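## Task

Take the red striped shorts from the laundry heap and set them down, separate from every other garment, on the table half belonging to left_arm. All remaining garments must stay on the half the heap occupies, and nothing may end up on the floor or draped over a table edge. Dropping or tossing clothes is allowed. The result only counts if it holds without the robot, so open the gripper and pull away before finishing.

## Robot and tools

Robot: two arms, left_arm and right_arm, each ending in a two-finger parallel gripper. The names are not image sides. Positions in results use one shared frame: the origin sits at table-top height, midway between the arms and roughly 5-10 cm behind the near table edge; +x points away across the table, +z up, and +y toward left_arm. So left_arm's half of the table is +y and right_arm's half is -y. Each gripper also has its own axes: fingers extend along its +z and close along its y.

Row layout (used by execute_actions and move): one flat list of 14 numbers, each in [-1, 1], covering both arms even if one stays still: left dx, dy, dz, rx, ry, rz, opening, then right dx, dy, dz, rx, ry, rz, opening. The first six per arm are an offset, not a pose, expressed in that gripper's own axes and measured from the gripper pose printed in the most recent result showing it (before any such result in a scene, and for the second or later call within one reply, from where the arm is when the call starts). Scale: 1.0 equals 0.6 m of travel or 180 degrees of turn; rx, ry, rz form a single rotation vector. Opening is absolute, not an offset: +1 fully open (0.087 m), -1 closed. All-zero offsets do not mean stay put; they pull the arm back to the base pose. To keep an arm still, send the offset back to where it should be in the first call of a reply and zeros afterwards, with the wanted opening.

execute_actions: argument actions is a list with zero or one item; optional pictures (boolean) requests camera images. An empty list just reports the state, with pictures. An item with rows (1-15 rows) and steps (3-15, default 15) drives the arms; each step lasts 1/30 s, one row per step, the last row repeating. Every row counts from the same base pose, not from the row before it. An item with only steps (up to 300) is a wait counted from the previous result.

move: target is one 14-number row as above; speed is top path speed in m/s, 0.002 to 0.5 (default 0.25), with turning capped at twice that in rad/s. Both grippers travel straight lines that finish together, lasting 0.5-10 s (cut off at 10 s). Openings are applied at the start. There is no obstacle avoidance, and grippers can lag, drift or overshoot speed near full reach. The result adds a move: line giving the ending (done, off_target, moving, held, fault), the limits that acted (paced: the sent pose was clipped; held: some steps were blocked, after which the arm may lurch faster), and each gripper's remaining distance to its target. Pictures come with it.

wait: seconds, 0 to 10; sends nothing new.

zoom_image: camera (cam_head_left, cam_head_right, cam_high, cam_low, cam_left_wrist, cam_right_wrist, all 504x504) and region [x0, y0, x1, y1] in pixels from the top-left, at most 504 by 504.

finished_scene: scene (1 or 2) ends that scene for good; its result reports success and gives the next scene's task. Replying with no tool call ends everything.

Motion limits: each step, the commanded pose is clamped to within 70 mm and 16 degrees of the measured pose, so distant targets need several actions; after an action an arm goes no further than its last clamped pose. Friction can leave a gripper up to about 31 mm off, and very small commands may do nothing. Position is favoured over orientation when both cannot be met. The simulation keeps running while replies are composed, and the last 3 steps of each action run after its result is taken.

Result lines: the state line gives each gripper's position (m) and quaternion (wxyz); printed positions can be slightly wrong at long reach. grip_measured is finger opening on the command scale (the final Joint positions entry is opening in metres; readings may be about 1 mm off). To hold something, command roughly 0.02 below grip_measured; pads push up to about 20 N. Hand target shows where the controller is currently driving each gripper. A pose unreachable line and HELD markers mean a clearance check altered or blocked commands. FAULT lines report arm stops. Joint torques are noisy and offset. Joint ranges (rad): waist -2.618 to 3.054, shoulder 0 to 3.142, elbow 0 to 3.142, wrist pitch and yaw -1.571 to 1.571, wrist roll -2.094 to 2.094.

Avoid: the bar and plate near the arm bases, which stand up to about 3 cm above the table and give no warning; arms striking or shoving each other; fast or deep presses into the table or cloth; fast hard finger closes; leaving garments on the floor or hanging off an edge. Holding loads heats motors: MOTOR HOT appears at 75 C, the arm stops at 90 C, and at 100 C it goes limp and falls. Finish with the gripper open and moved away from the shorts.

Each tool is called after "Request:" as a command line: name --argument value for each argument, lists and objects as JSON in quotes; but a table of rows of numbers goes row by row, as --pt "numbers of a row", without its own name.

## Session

Request:
execute_actions --actions '[]'

Scene clock: 0.00 s of 6000.00 s.
left_arm: end_effector_position=(+0.3816, +0.3584, +0.3327) grip_measured=+0.981 end_effector_quat_wxyz=(+0.693, -0.030, +0.720, +0.014) | right_arm: end_effector_position=(+0.3947, -0.2701, +0.3386) grip_measured=+1.000 end_effector_quat_wxyz=(+0.696, -0.006, +0.717, +0.040)
Joint positions: left_arm=[ 0.009  1.031  1.035 -0.017 -0.004 -0.016  0.087] | right_arm=[-0.009  1.033  1.045 -0.011 -0.005  0.008  0.087]
Joint velocities: left_arm=[ 0.017 -0.002 -0.007 -0.022 -0.022  0.007 -0.001] | right_arm=[-0.022 -0.017  0.007  0.037 -0.037 -0.051  0.   ]
Joint torques (N m, as the arm reports them, + toward a larger angle): no reading
Motor temperatures (°C, as the motors report them): left_arm=[27 29 30 28 28 27] | right_arm=[26 28 26 29 28 26]
Hand target (left_arm): +0.382, +0.358, +0.333; +0.693, -0.030, +0.720, +0.014
Hand target (right_arm): +0.395, -0.270, +0.339; +0.696, -0.006, +0.717, +0.040

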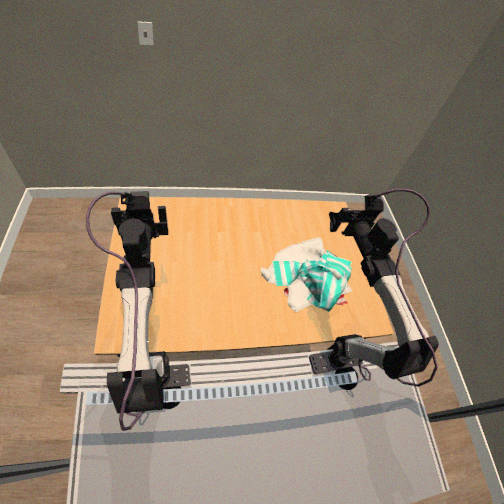

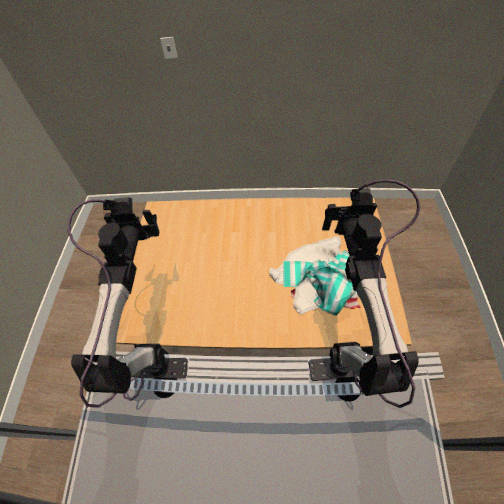

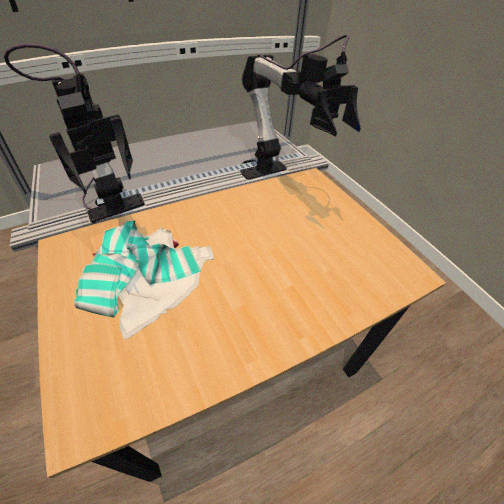

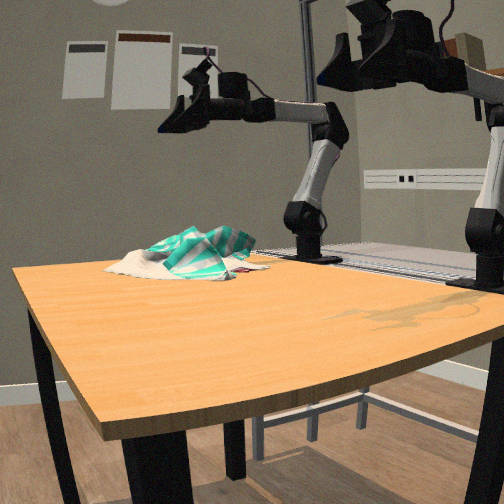

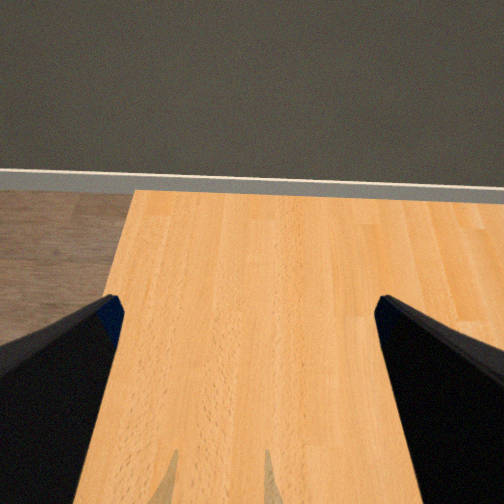

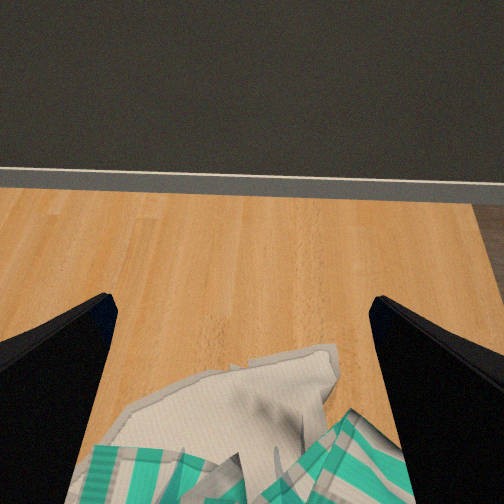

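Request:
move --target '[0,0,0,0,0,0,1,0.33,-0.04,-0.27,0,0.46,0,1]' --speed 0.35

Request:
zoom_image --camera "cam_head_left" --region '[250, 220, 400, 340]'

Scene clock: 2.83 s of 6000.00 s.
left_arm: end_effector_position=(+0.3816, +0.3584, +0.3327) grip_measured=+0.981 end_effector_quat_wxyz=(+0.693, -0.030, +0.720, +0.014) | right_arm: end_effector_position=(+0.2395, -0.2938, +0.1534) grip_measured=+1.000 end_effector_quat_wxyz=(+0.077, -0.023, +0.996, +0.026)
Joint positions: left_arm=[ 0.009  1.031  1.035 -0.017 -0.004 -0.016  0.087] | right_arm=[-0.102  1.406  1.372 -1.352 -0.023 -0.079  0.087]
Joint velocities: left_arm=[-0.007 -0.002  0.002 -0.022  0.066 -0.007  0.   ] | right_arm=[-0.002 -0.017  0.012  0.051 -0.007 -0.125  0.   ]
Joint torques (N m, as the arm reports them, + toward a larger angle): left_arm=[ 0.   -3.01  8.04  1.67 -0.03  0.08] | right_arm=[-0.48 -3.96  5.87  0.44 -0.02 -0.04]
Motor temperatures (°C, as the motors report them): left_arm=[27 29 30 29 28 27] | right_arm=[26 28 27 29 28 26]
Hand target (left_arm): +0.382, +0.358, +0.333; +0.693, -0.030, +0.720, +0.014
Hand target (right_arm): +0.228, -0.296, +0.146; +0.048, -0.026, +0.998, +0.025
Off the commanded pose (left_arm): 0.000 m, 0 deg.
Off the commanded pose (right_arm): 0.014 m, 4 deg.
Kept back: nothing.
move: off_target (right_arm)

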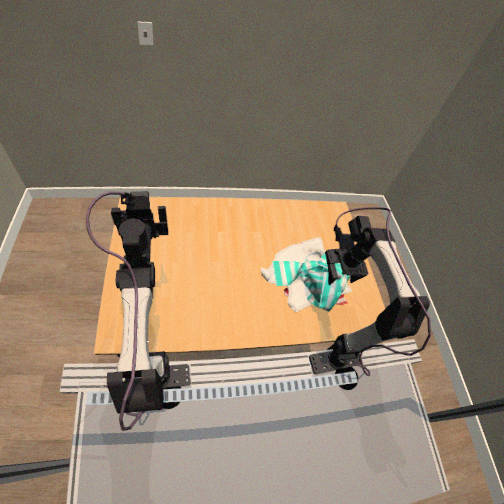

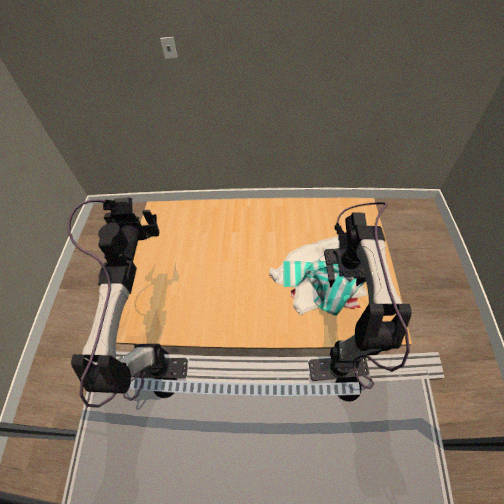

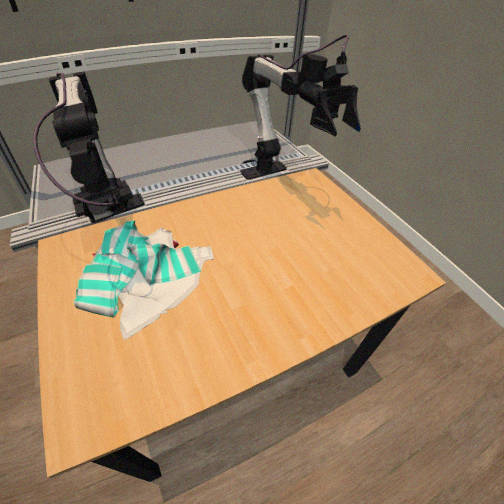

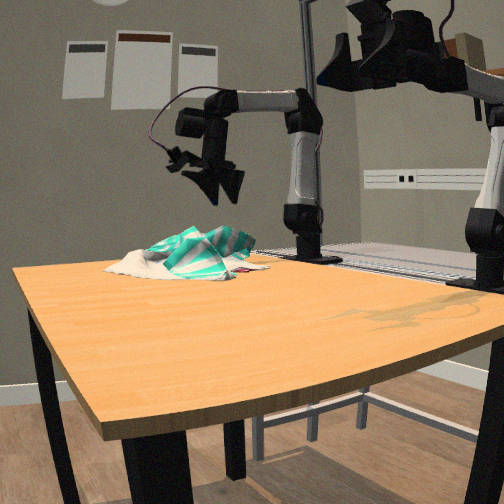

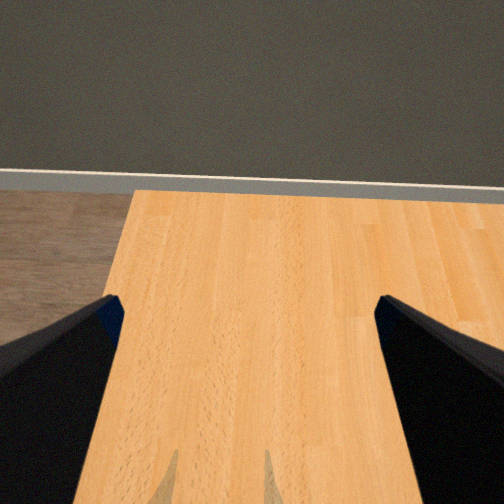

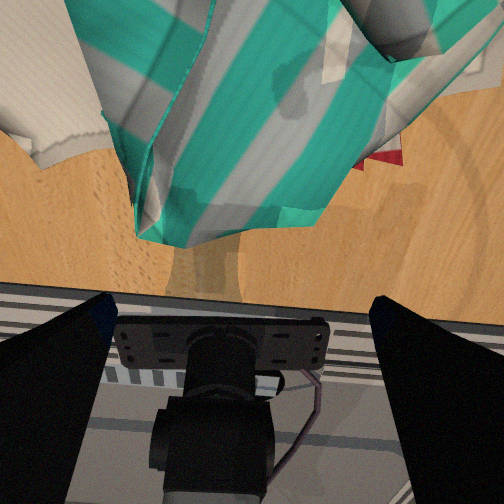

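Region (250, 220, 400, 340) of cam_head_left's 504x504 image, scaled by 3.360, with more detail than that image has; it fills the top 403 rows of this view, and the rest is white.

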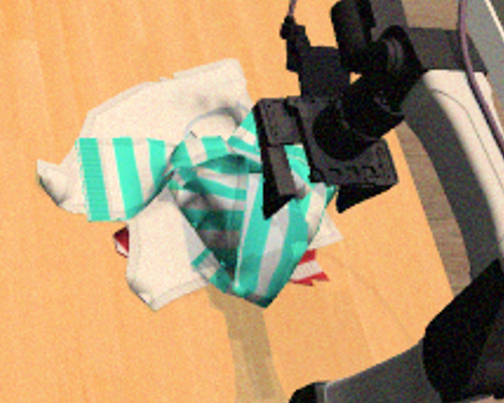

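Request:
move --target '[0,0,0,0,0,0,1,0,-0.17,0.13,0,0,0,0.2]' --speed 0.2

Scene clock: 4.33 s of 6000.00 s.
left_arm: end_effector_position=(+0.3816, +0.3584, +0.3327) grip_measured=+0.981 end_effector_quat_wxyz=(+0.693, -0.030, +0.720, +0.014) | right_arm: end_effector_position=(+0.2626, -0.3921, +0.0810) grip_measured=+0.200 end_effector_quat_wxyz=(+0.087, -0.019, +0.996, +0.018)
Joint positions: left_arm=[ 0.009  1.031  1.035 -0.017 -0.004 -0.016  0.087] | right_arm=[-0.459  1.548  1.231 -1.062 -0.078 -0.423  0.052]
Joint velocities: left_arm=[-0.007  0.007 -0.002 -0.051 -0.037  0.066  0.   ] | right_arm=[-0.002 -0.022 -0.012  0.066  0.051 -0.022 -0.   ]
Joint torques (N m, as the arm reports them, + toward a larger angle): left_arm=[-0.12 -2.9   8.03  1.66 -0.01  0.04] | right_arm=[-0.29 -5.35  6.04  0.76 -0.2  -0.14]
Motor temperatures (°C, as the motors report them): left_arm=[27 29 30 30 28 27] | right_arm=[26 28 27 29 28 26]
Hand target (left_arm): +0.382, +0.358, +0.333; +0.693, -0.030, +0.720, +0.014
Hand target (right_arm): +0.258, -0.390, +0.073; +0.077, -0.023, +0.996, +0.026
Off the commanded pose (left_arm): 0.000 m, 0 deg.
Off the commanded pose (right_arm): 0.011 m, 2 deg.
Kept back: nothing.
move: off_target (right_arm)

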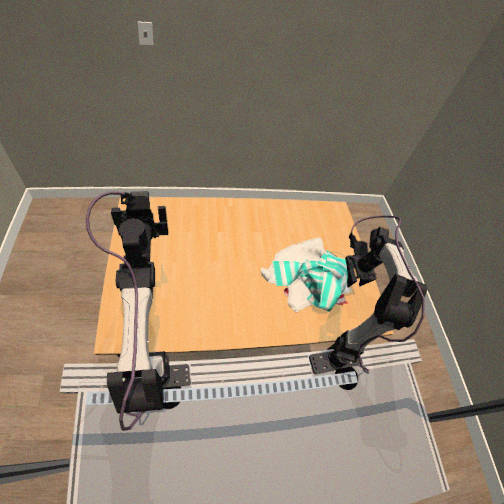

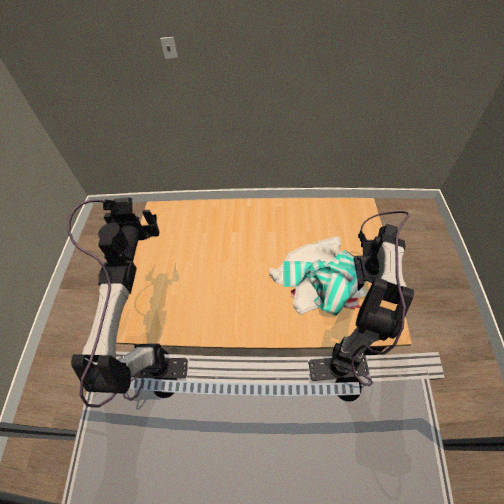

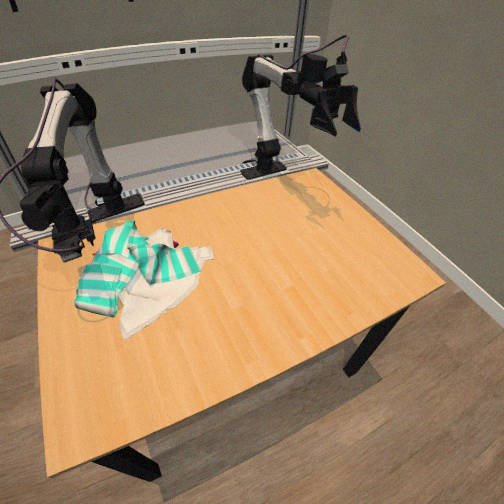

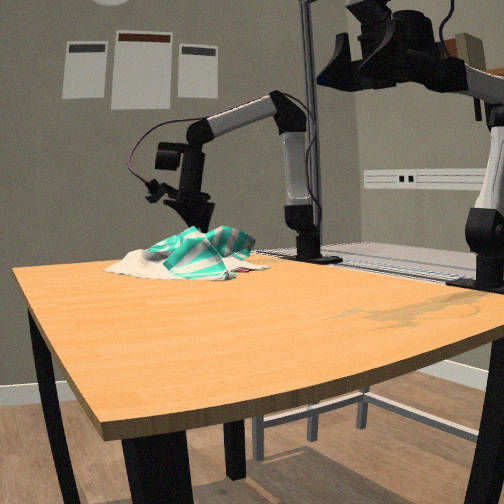

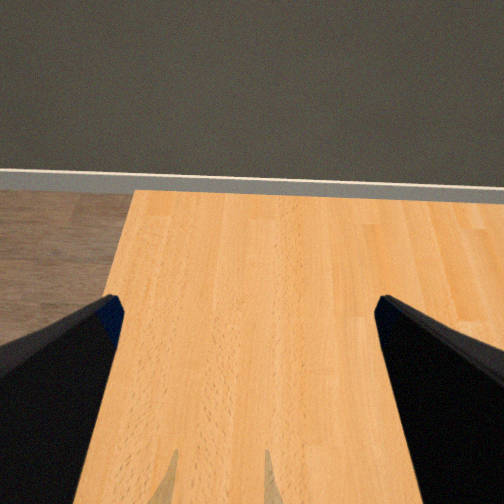

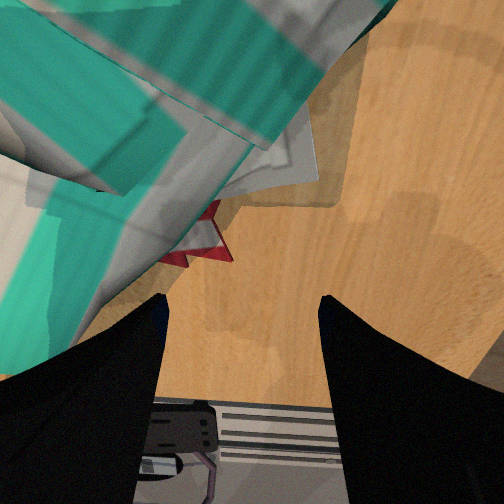

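Request:
move --target '[0,0,0,0,0,0,1,0.05,0.025,0.09,0,0,0,-0.1]' --speed 0.12

Scene clock: 5.70 s of 6000.00 s.
left_arm: end_effector_position=(+0.3816, +0.3584, +0.3327) grip_measured=+0.981 end_effector_quat_wxyz=(+0.693, -0.030, +0.720, +0.014) | right_arm: end_effector_position=(+0.2458, -0.3809, +0.0246) grip_measured=-0.100 end_effector_quat_wxyz=(+0.087, -0.019, +0.996, +0.019)
Joint positions: left_arm=[ 0.009  1.031  1.035 -0.017 -0.004 -0.016  0.087] | right_arm=[-0.451  1.527  0.978 -0.832 -0.079 -0.415  0.039]
Joint velocities: left_arm=[-0.002 -0.012  0.007  0.007 -0.037 -0.007  0.   ] | right_arm=[-0.007 -0.017  0.007 -0.066 -0.007  0.007  0.   ]
Joint torques (N m, as the arm reports them, + toward a larger angle): left_arm=[-0.13 -3.02  8.03  1.68 -0.02  0.06] | right_arm=[ 1.11 -7.39  5.6   0.7  -0.08  0.09]
Motor temperatures (°C, as the motors report them): left_arm=[27 29 30 30 28 27] | right_arm=[26 29 27 29 28 26]
Hand target (left_arm): +0.382, +0.358, +0.333; +0.693, -0.030, +0.720, +0.014
Hand target (right_arm): +0.242, -0.377, +0.023; +0.087, -0.019, +0.996, +0.018
Off the commanded pose (left_arm): 0.000 m, 0 deg.
Off the commanded pose (right_arm): 0.007 m, 0 deg.
Kept back: nothing.
move: done

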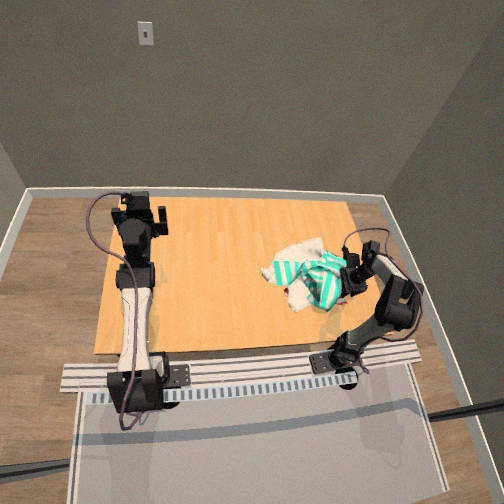

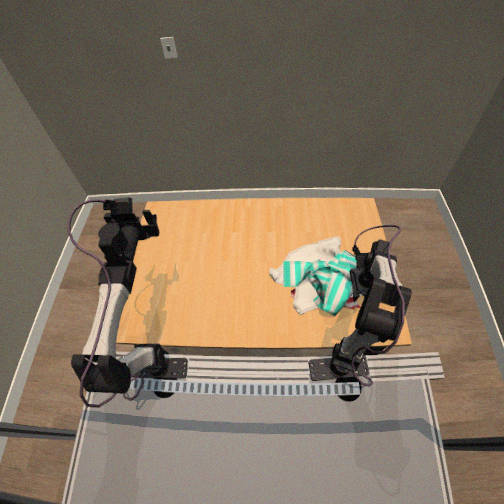

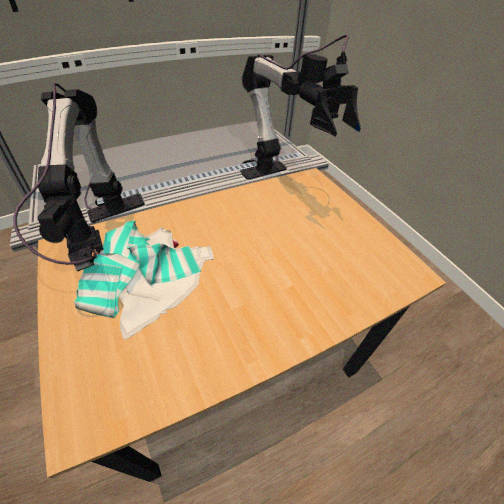

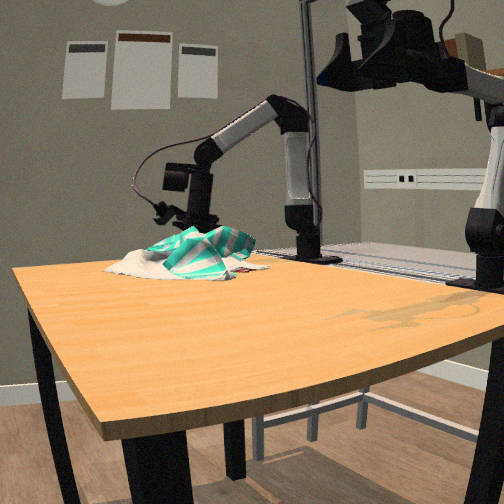

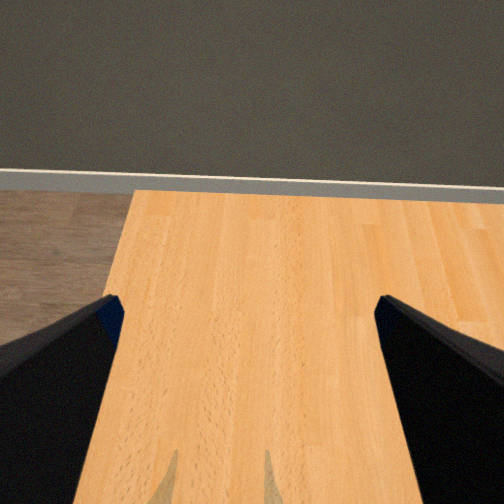

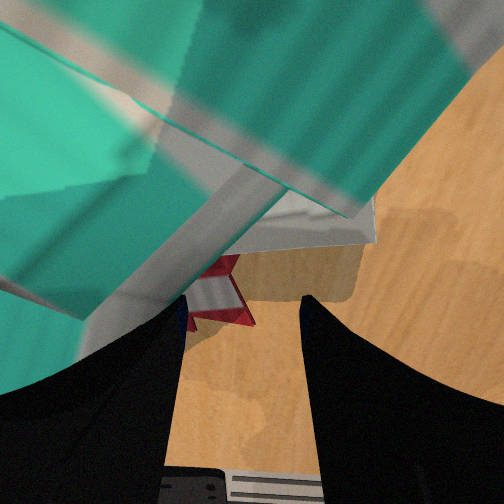

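Request:
move --target '[0,0,0,0,0,0,1,0.005,0.03,0.04,0,0,0,-0.1]' --speed 0.06

Request:
move --target '[0,0,0,0,0,0,1,0,0,0.015,0,0,0,-1]'

Request:
move --target '[0,0,0,0,0,0,1,0,0,-0.2,0,0,0,-1]' --speed 0.12

Scene clock: 6.73 s of 6000.00 s.
left_arm: end_effector_position=(+0.3816, +0.3584, +0.3327) grip_measured=+0.981 end_effector_quat_wxyz=(+0.693, -0.030, +0.720, +0.014) | right_arm: end_effector_position=(+0.2499, -0.3689, +0.0125) grip_measured=-0.100 end_effector_quat_wxyz=(+0.094, -0.021, +0.995, +0.013)
Joint positions: left_arm=[ 0.009  1.031  1.035 -0.017 -0.004 -0.016  0.087] | right_arm=[-0.399  1.527  0.925 -0.758 -0.063 -0.367  0.039]
Joint velocities: left_arm=[ 0.002 -0.002 -0.007 -0.051 -0.037 -0.051  0.   ] | right_arm=[-0.017 -0.012 -0.012 -0.022  0.081 -0.022 -0.   ]
Joint torques (N m, as the arm reports them, + toward a larger angle): left_arm=[-0.09 -2.98  7.99  1.68 -0.03  0.02] | right_arm=[ 1.32 -4.6   4.68  1.03 -0.16  0.1 ]
Motor temperatures (°C, as the motors report them): left_arm=[27 29 31 30 28 27] | right_arm=[26 29 27 29 28 26]
Hand target (left_arm): +0.382, +0.358, +0.333; +0.693, -0.030, +0.720, +0.014
Hand target (right_arm): +0.246, -0.363, +0.002; +0.086, -0.019, +0.996, +0.019
Off the commanded pose (left_arm): 0.000 m, 0 deg.
Off the commanded pose (right_arm): 0.014 m, 1 deg.
Kept back: nothing.
move: off_target (right_arm)

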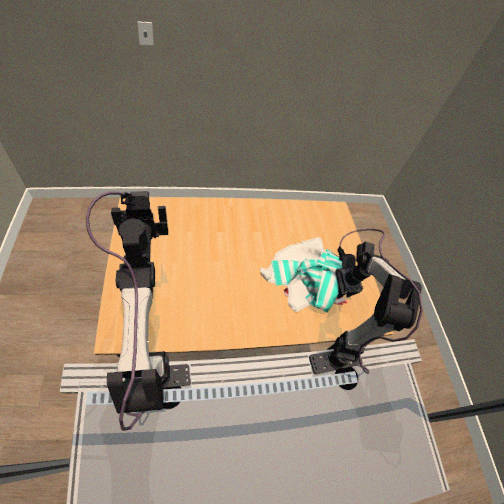

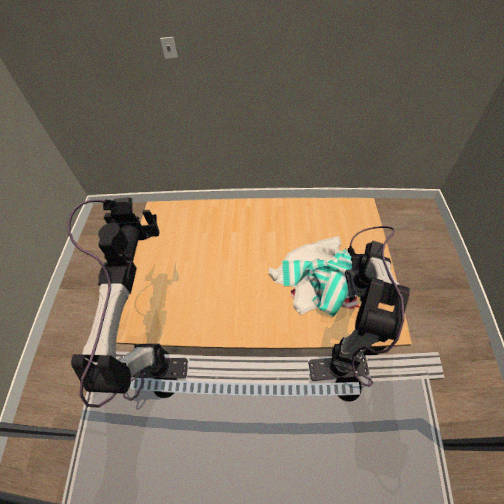

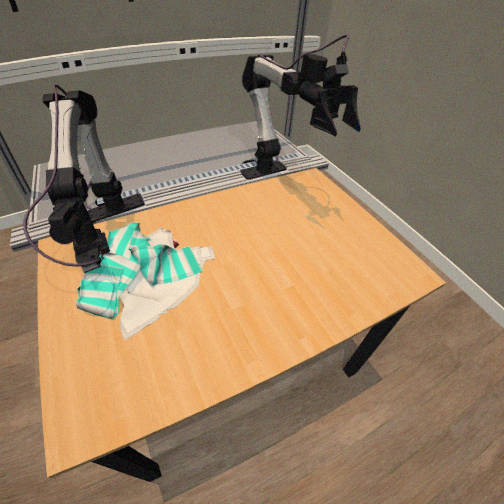

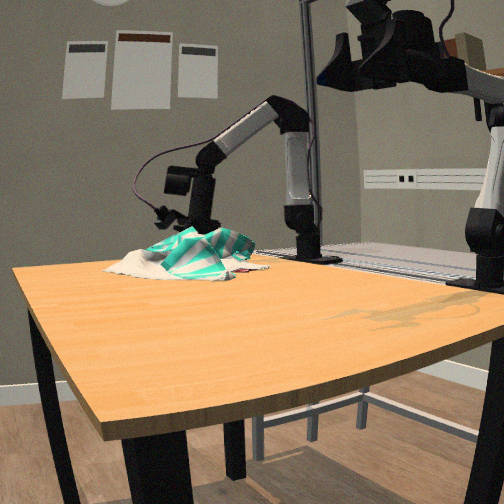

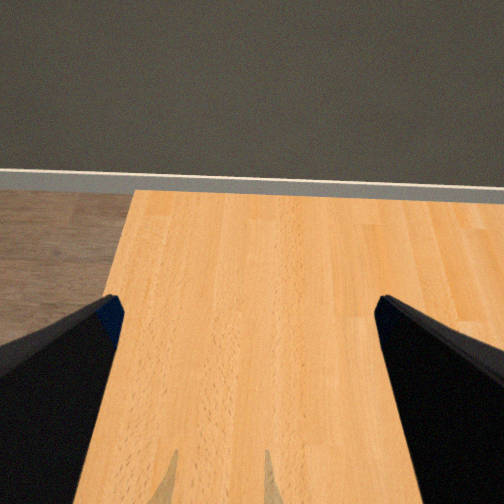

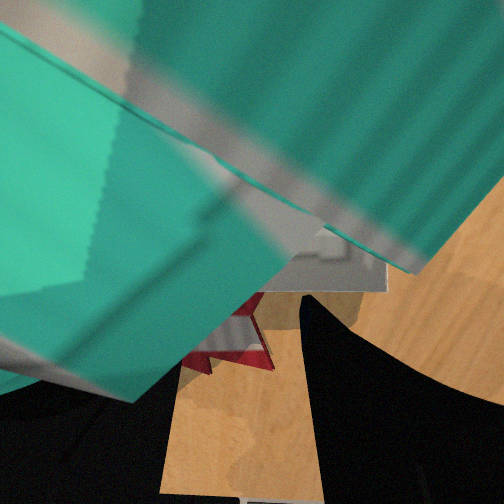

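Scene clock: 7.43 s of 6000.00 s.
left_arm: end_effector_position=(+0.3816, +0.3584, +0.3327) grip_measured=+0.981 end_effector_quat_wxyz=(+0.693, -0.030, +0.720, +0.014) | right_arm: end_effector_position=(+0.2506, -0.3673, +0.0125) grip_measured=-0.967 end_effector_quat_wxyz=(+0.096, -0.021, +0.995, +0.018)
Joint positions: left_arm=[ 0.009  1.031  1.035 -0.017 -0.004 -0.016  0.087] | right_arm=[-0.399  1.527  0.925 -0.757 -0.073 -0.367  0.001]
Joint velocities: left_arm=[ 0.007  0.002  0.012  0.022  0.051 -0.051  0.001] | right_arm=[-0.007  0.017  0.002  0.007 -0.022 -0.051 -0.001]
Joint torques (N m, as the arm reports them, + toward a larger angle): left_arm=[-0.07 -3.03  8.09  1.68 -0.02  0.05] | right_arm=[ 0.3  -4.13  6.19  1.07 -0.01  0.01]
Motor temperatures (°C, as the motors report them): left_arm=[27 29 31 30 28 27] | right_arm=[26 29 27 29 28 26]
Hand target (left_arm): +0.382, +0.358, +0.333; +0.693, -0.030, +0.720, +0.014
Hand target (right_arm): +0.251, -0.369, +0.004; +0.094, -0.021, +0.995, +0.013
Off the commanded pose (left_arm): 0.000 m, 0 deg.
Off the commanded pose (right_arm): 0.009 m, 1 deg.
Kept back: nothing.
move: done

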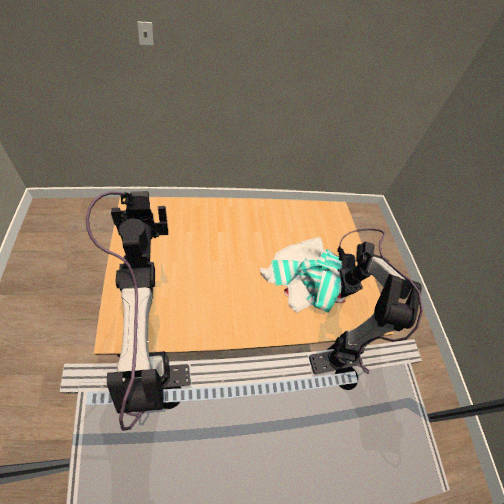

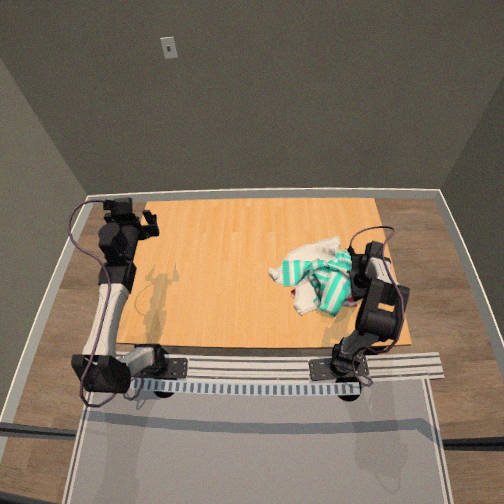

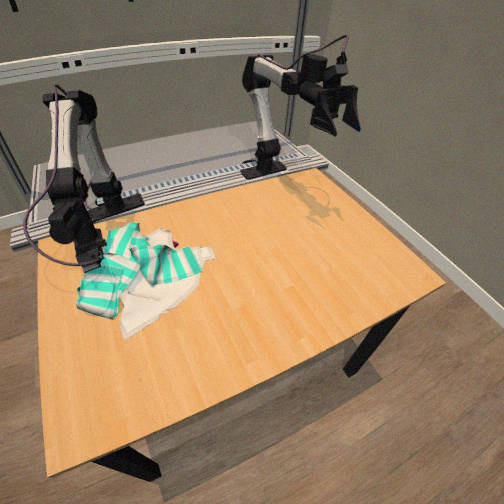

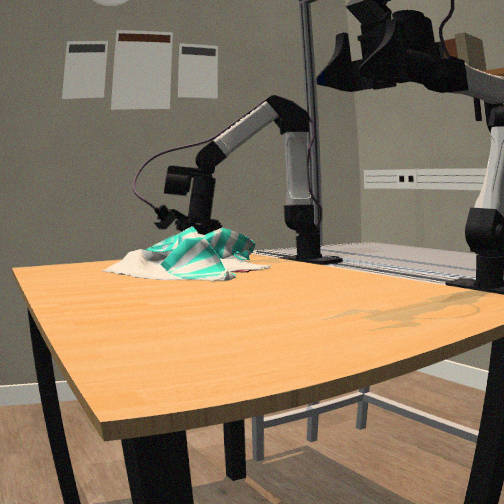

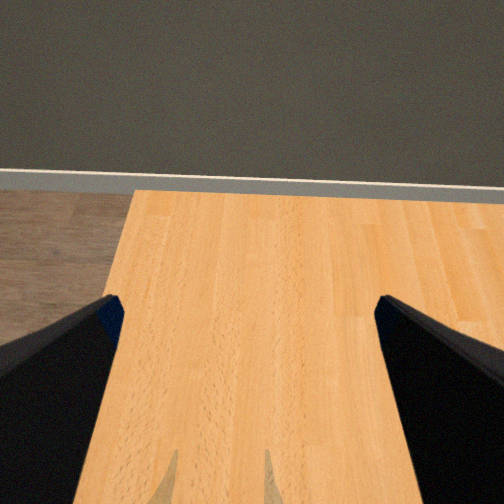

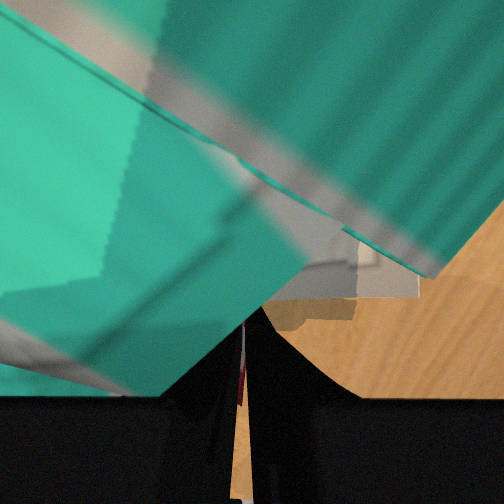

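Scene clock: 9.03 s of 6000.00 s.
left_arm: end_effector_position=(+0.3816, +0.3584, +0.3327) grip_measured=+0.981 end_effector_quat_wxyz=(+0.693, -0.030, +0.720, +0.014) | right_arm: end_effector_position=(+0.2312, -0.3713, +0.1234) grip_measured=-0.967 end_effector_quat_wxyz=(+0.096, -0.019, +0.995, +0.016)
Joint positions: left_arm=[ 0.009  1.031  1.035 -0.017 -0.004 -0.016  0.087] | right_arm=[-0.426  1.385  1.245 -1.219 -0.074 -0.389  0.001]
Joint velocities: left_arm=[-0.007 -0.002 -0.002  0.066 -0.007 -0.066 -0.001] | right_arm=[ 0.002  0.012  0.007 -0.066 -0.095  0.051  0.001]
Joint torques (N m, as the arm reports them, + toward a larger angle): left_arm=[-0.09 -2.86  8.13  1.71  0.01  0.04] | right_arm=[-0.57 -5.83  9.37  0.4  -0.16 -0.08]
Motor temperatures (°C, as the motors report them): left_arm=[27 29 31 31 28 27] | right_arm=[26 29 28 29 28 26]
Hand target (left_arm): +0.382, +0.358, +0.333; +0.693, -0.030, +0.720, +0.014
Hand target (right_arm): +0.227, -0.371, +0.130; +0.096, -0.021, +0.995, +0.018
Off the commanded pose (left_arm): 0.000 m, 0 deg.
Off the commanded pose (right_arm): 0.008 m, 0 deg.
Kept back: nothing.
move: done

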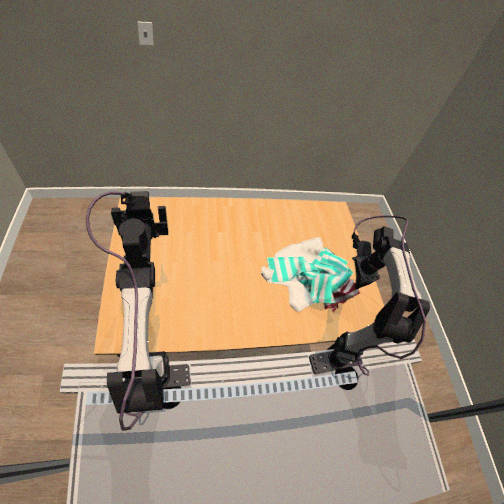

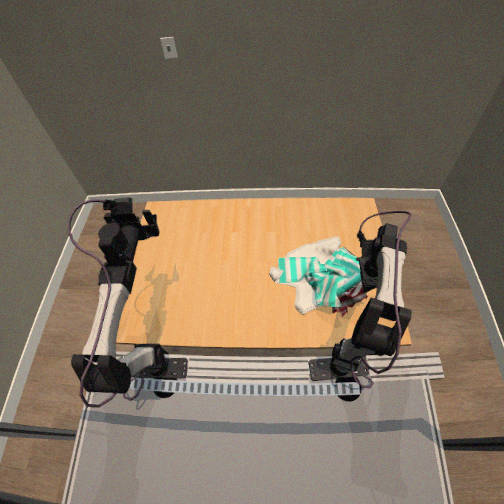

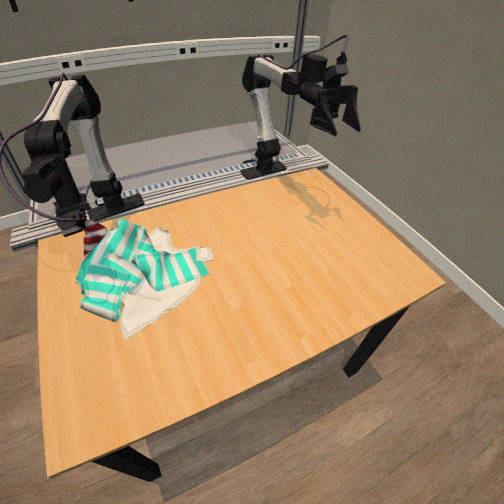

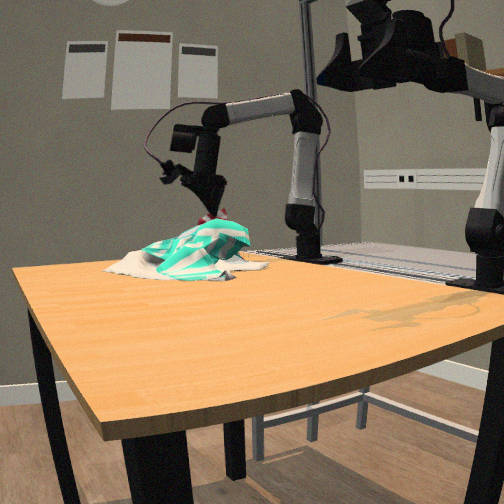

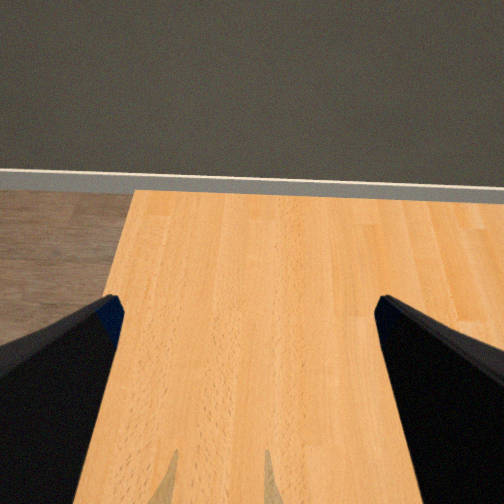

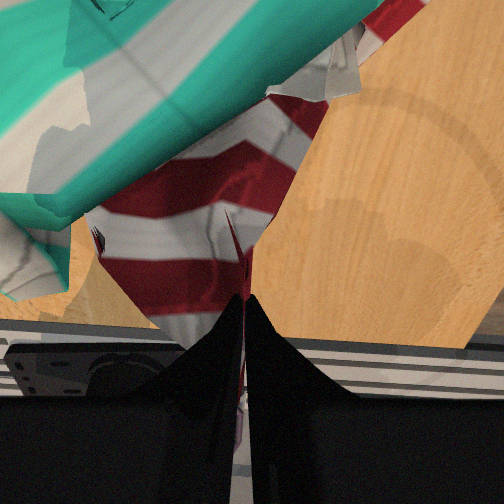

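Request:
move --target '[0,0.3,-0.25,-0.2,0,0,1,-0.15,0,-0.52,0,-0.27,0,-1]' --speed 0.15

Scene clock: 12.60 s of 6000.00 s.
left_arm: end_effector_position=(+0.2268, +0.5279, +0.3429) grip_measured=+0.981 end_effector_quat_wxyz=(+0.659, -0.242, +0.673, +0.235) | right_arm: end_effector_position=(+0.2617, -0.3760, +0.4444) grip_measured=-0.967 end_effector_quat_wxyz=(+0.525, -0.014, +0.851, +0.005)
Joint positions: left_arm=[ 0.703  0.715  0.959 -0.242  0.064 -0.016  0.087] | right_arm=[-0.724  1.443  2.472 -1.559 -0.59  -0.366  0.001]
Joint velocities: left_arm=[-0.002 -0.002  0.002 -0.022  0.051 -0.051 -0.001] | right_arm=[-0.002 -0.002  0.007  0.022 -0.022 -0.051 -0.001]
Joint torques (N m, as the arm reports them, + toward a larger angle): left_arm=[ 0.72 -1.25  5.67  1.58 -0.01  0.02] | right_arm=[-0.63 -1.27  5.9   1.46 -0.31  0.08]
Motor temperatures (°C, as the motors report them): left_arm=[27 29 31 31 28 27] | right_arm=[26 29 28 29 28 26]
Hand target (left_arm): +0.223, +0.527, +0.335; +0.653, -0.245, +0.677, +0.233
Hand target (right_arm): +0.259, -0.374, +0.445; +0.523, -0.007, +0.852, +0.013
Off the commanded pose (left_arm): 0.010 m, 1 deg.
Off the commanded pose (right_arm): 0.004 m, 4 deg.
joint sent to its limit (right arm) — the command would take joint 4 (wrist pitch) past its lower limit, so that joint was sent only as far as its limit.
Kept back: nothing.
move: off_target (right_arm)

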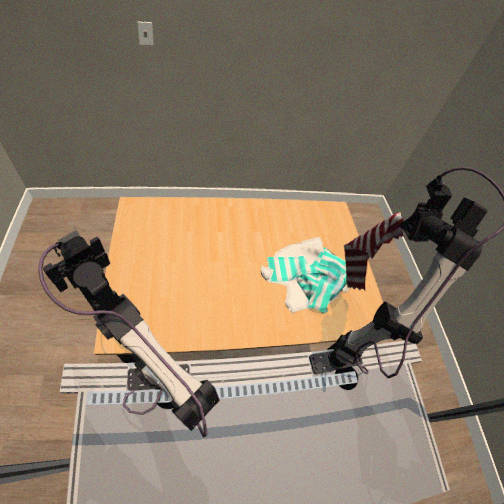

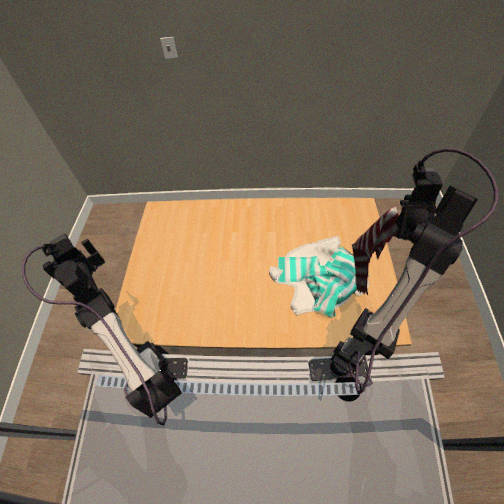

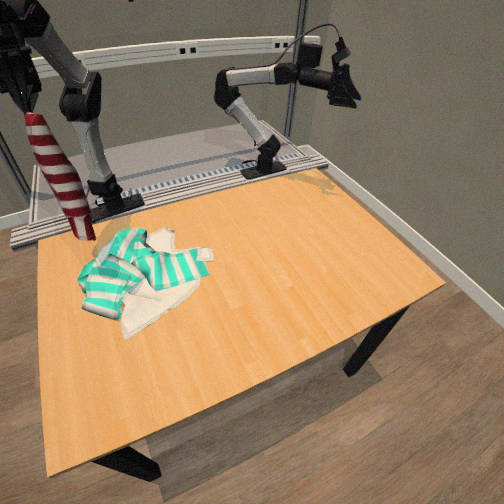

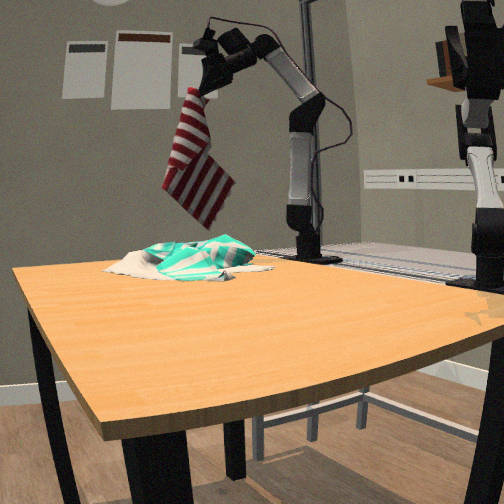

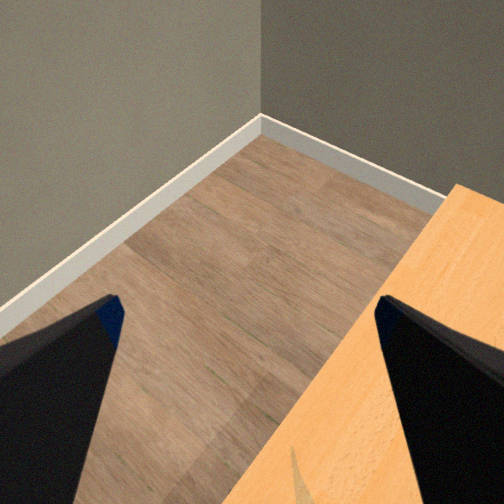

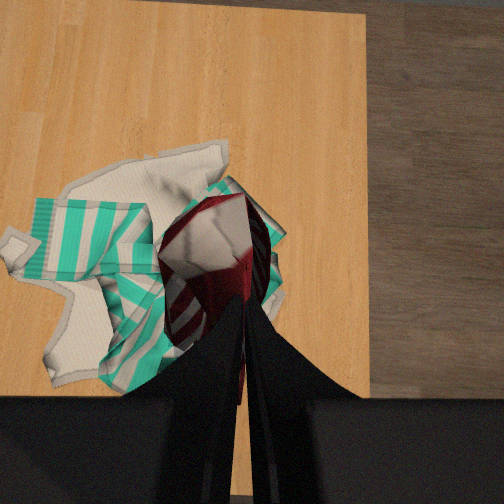

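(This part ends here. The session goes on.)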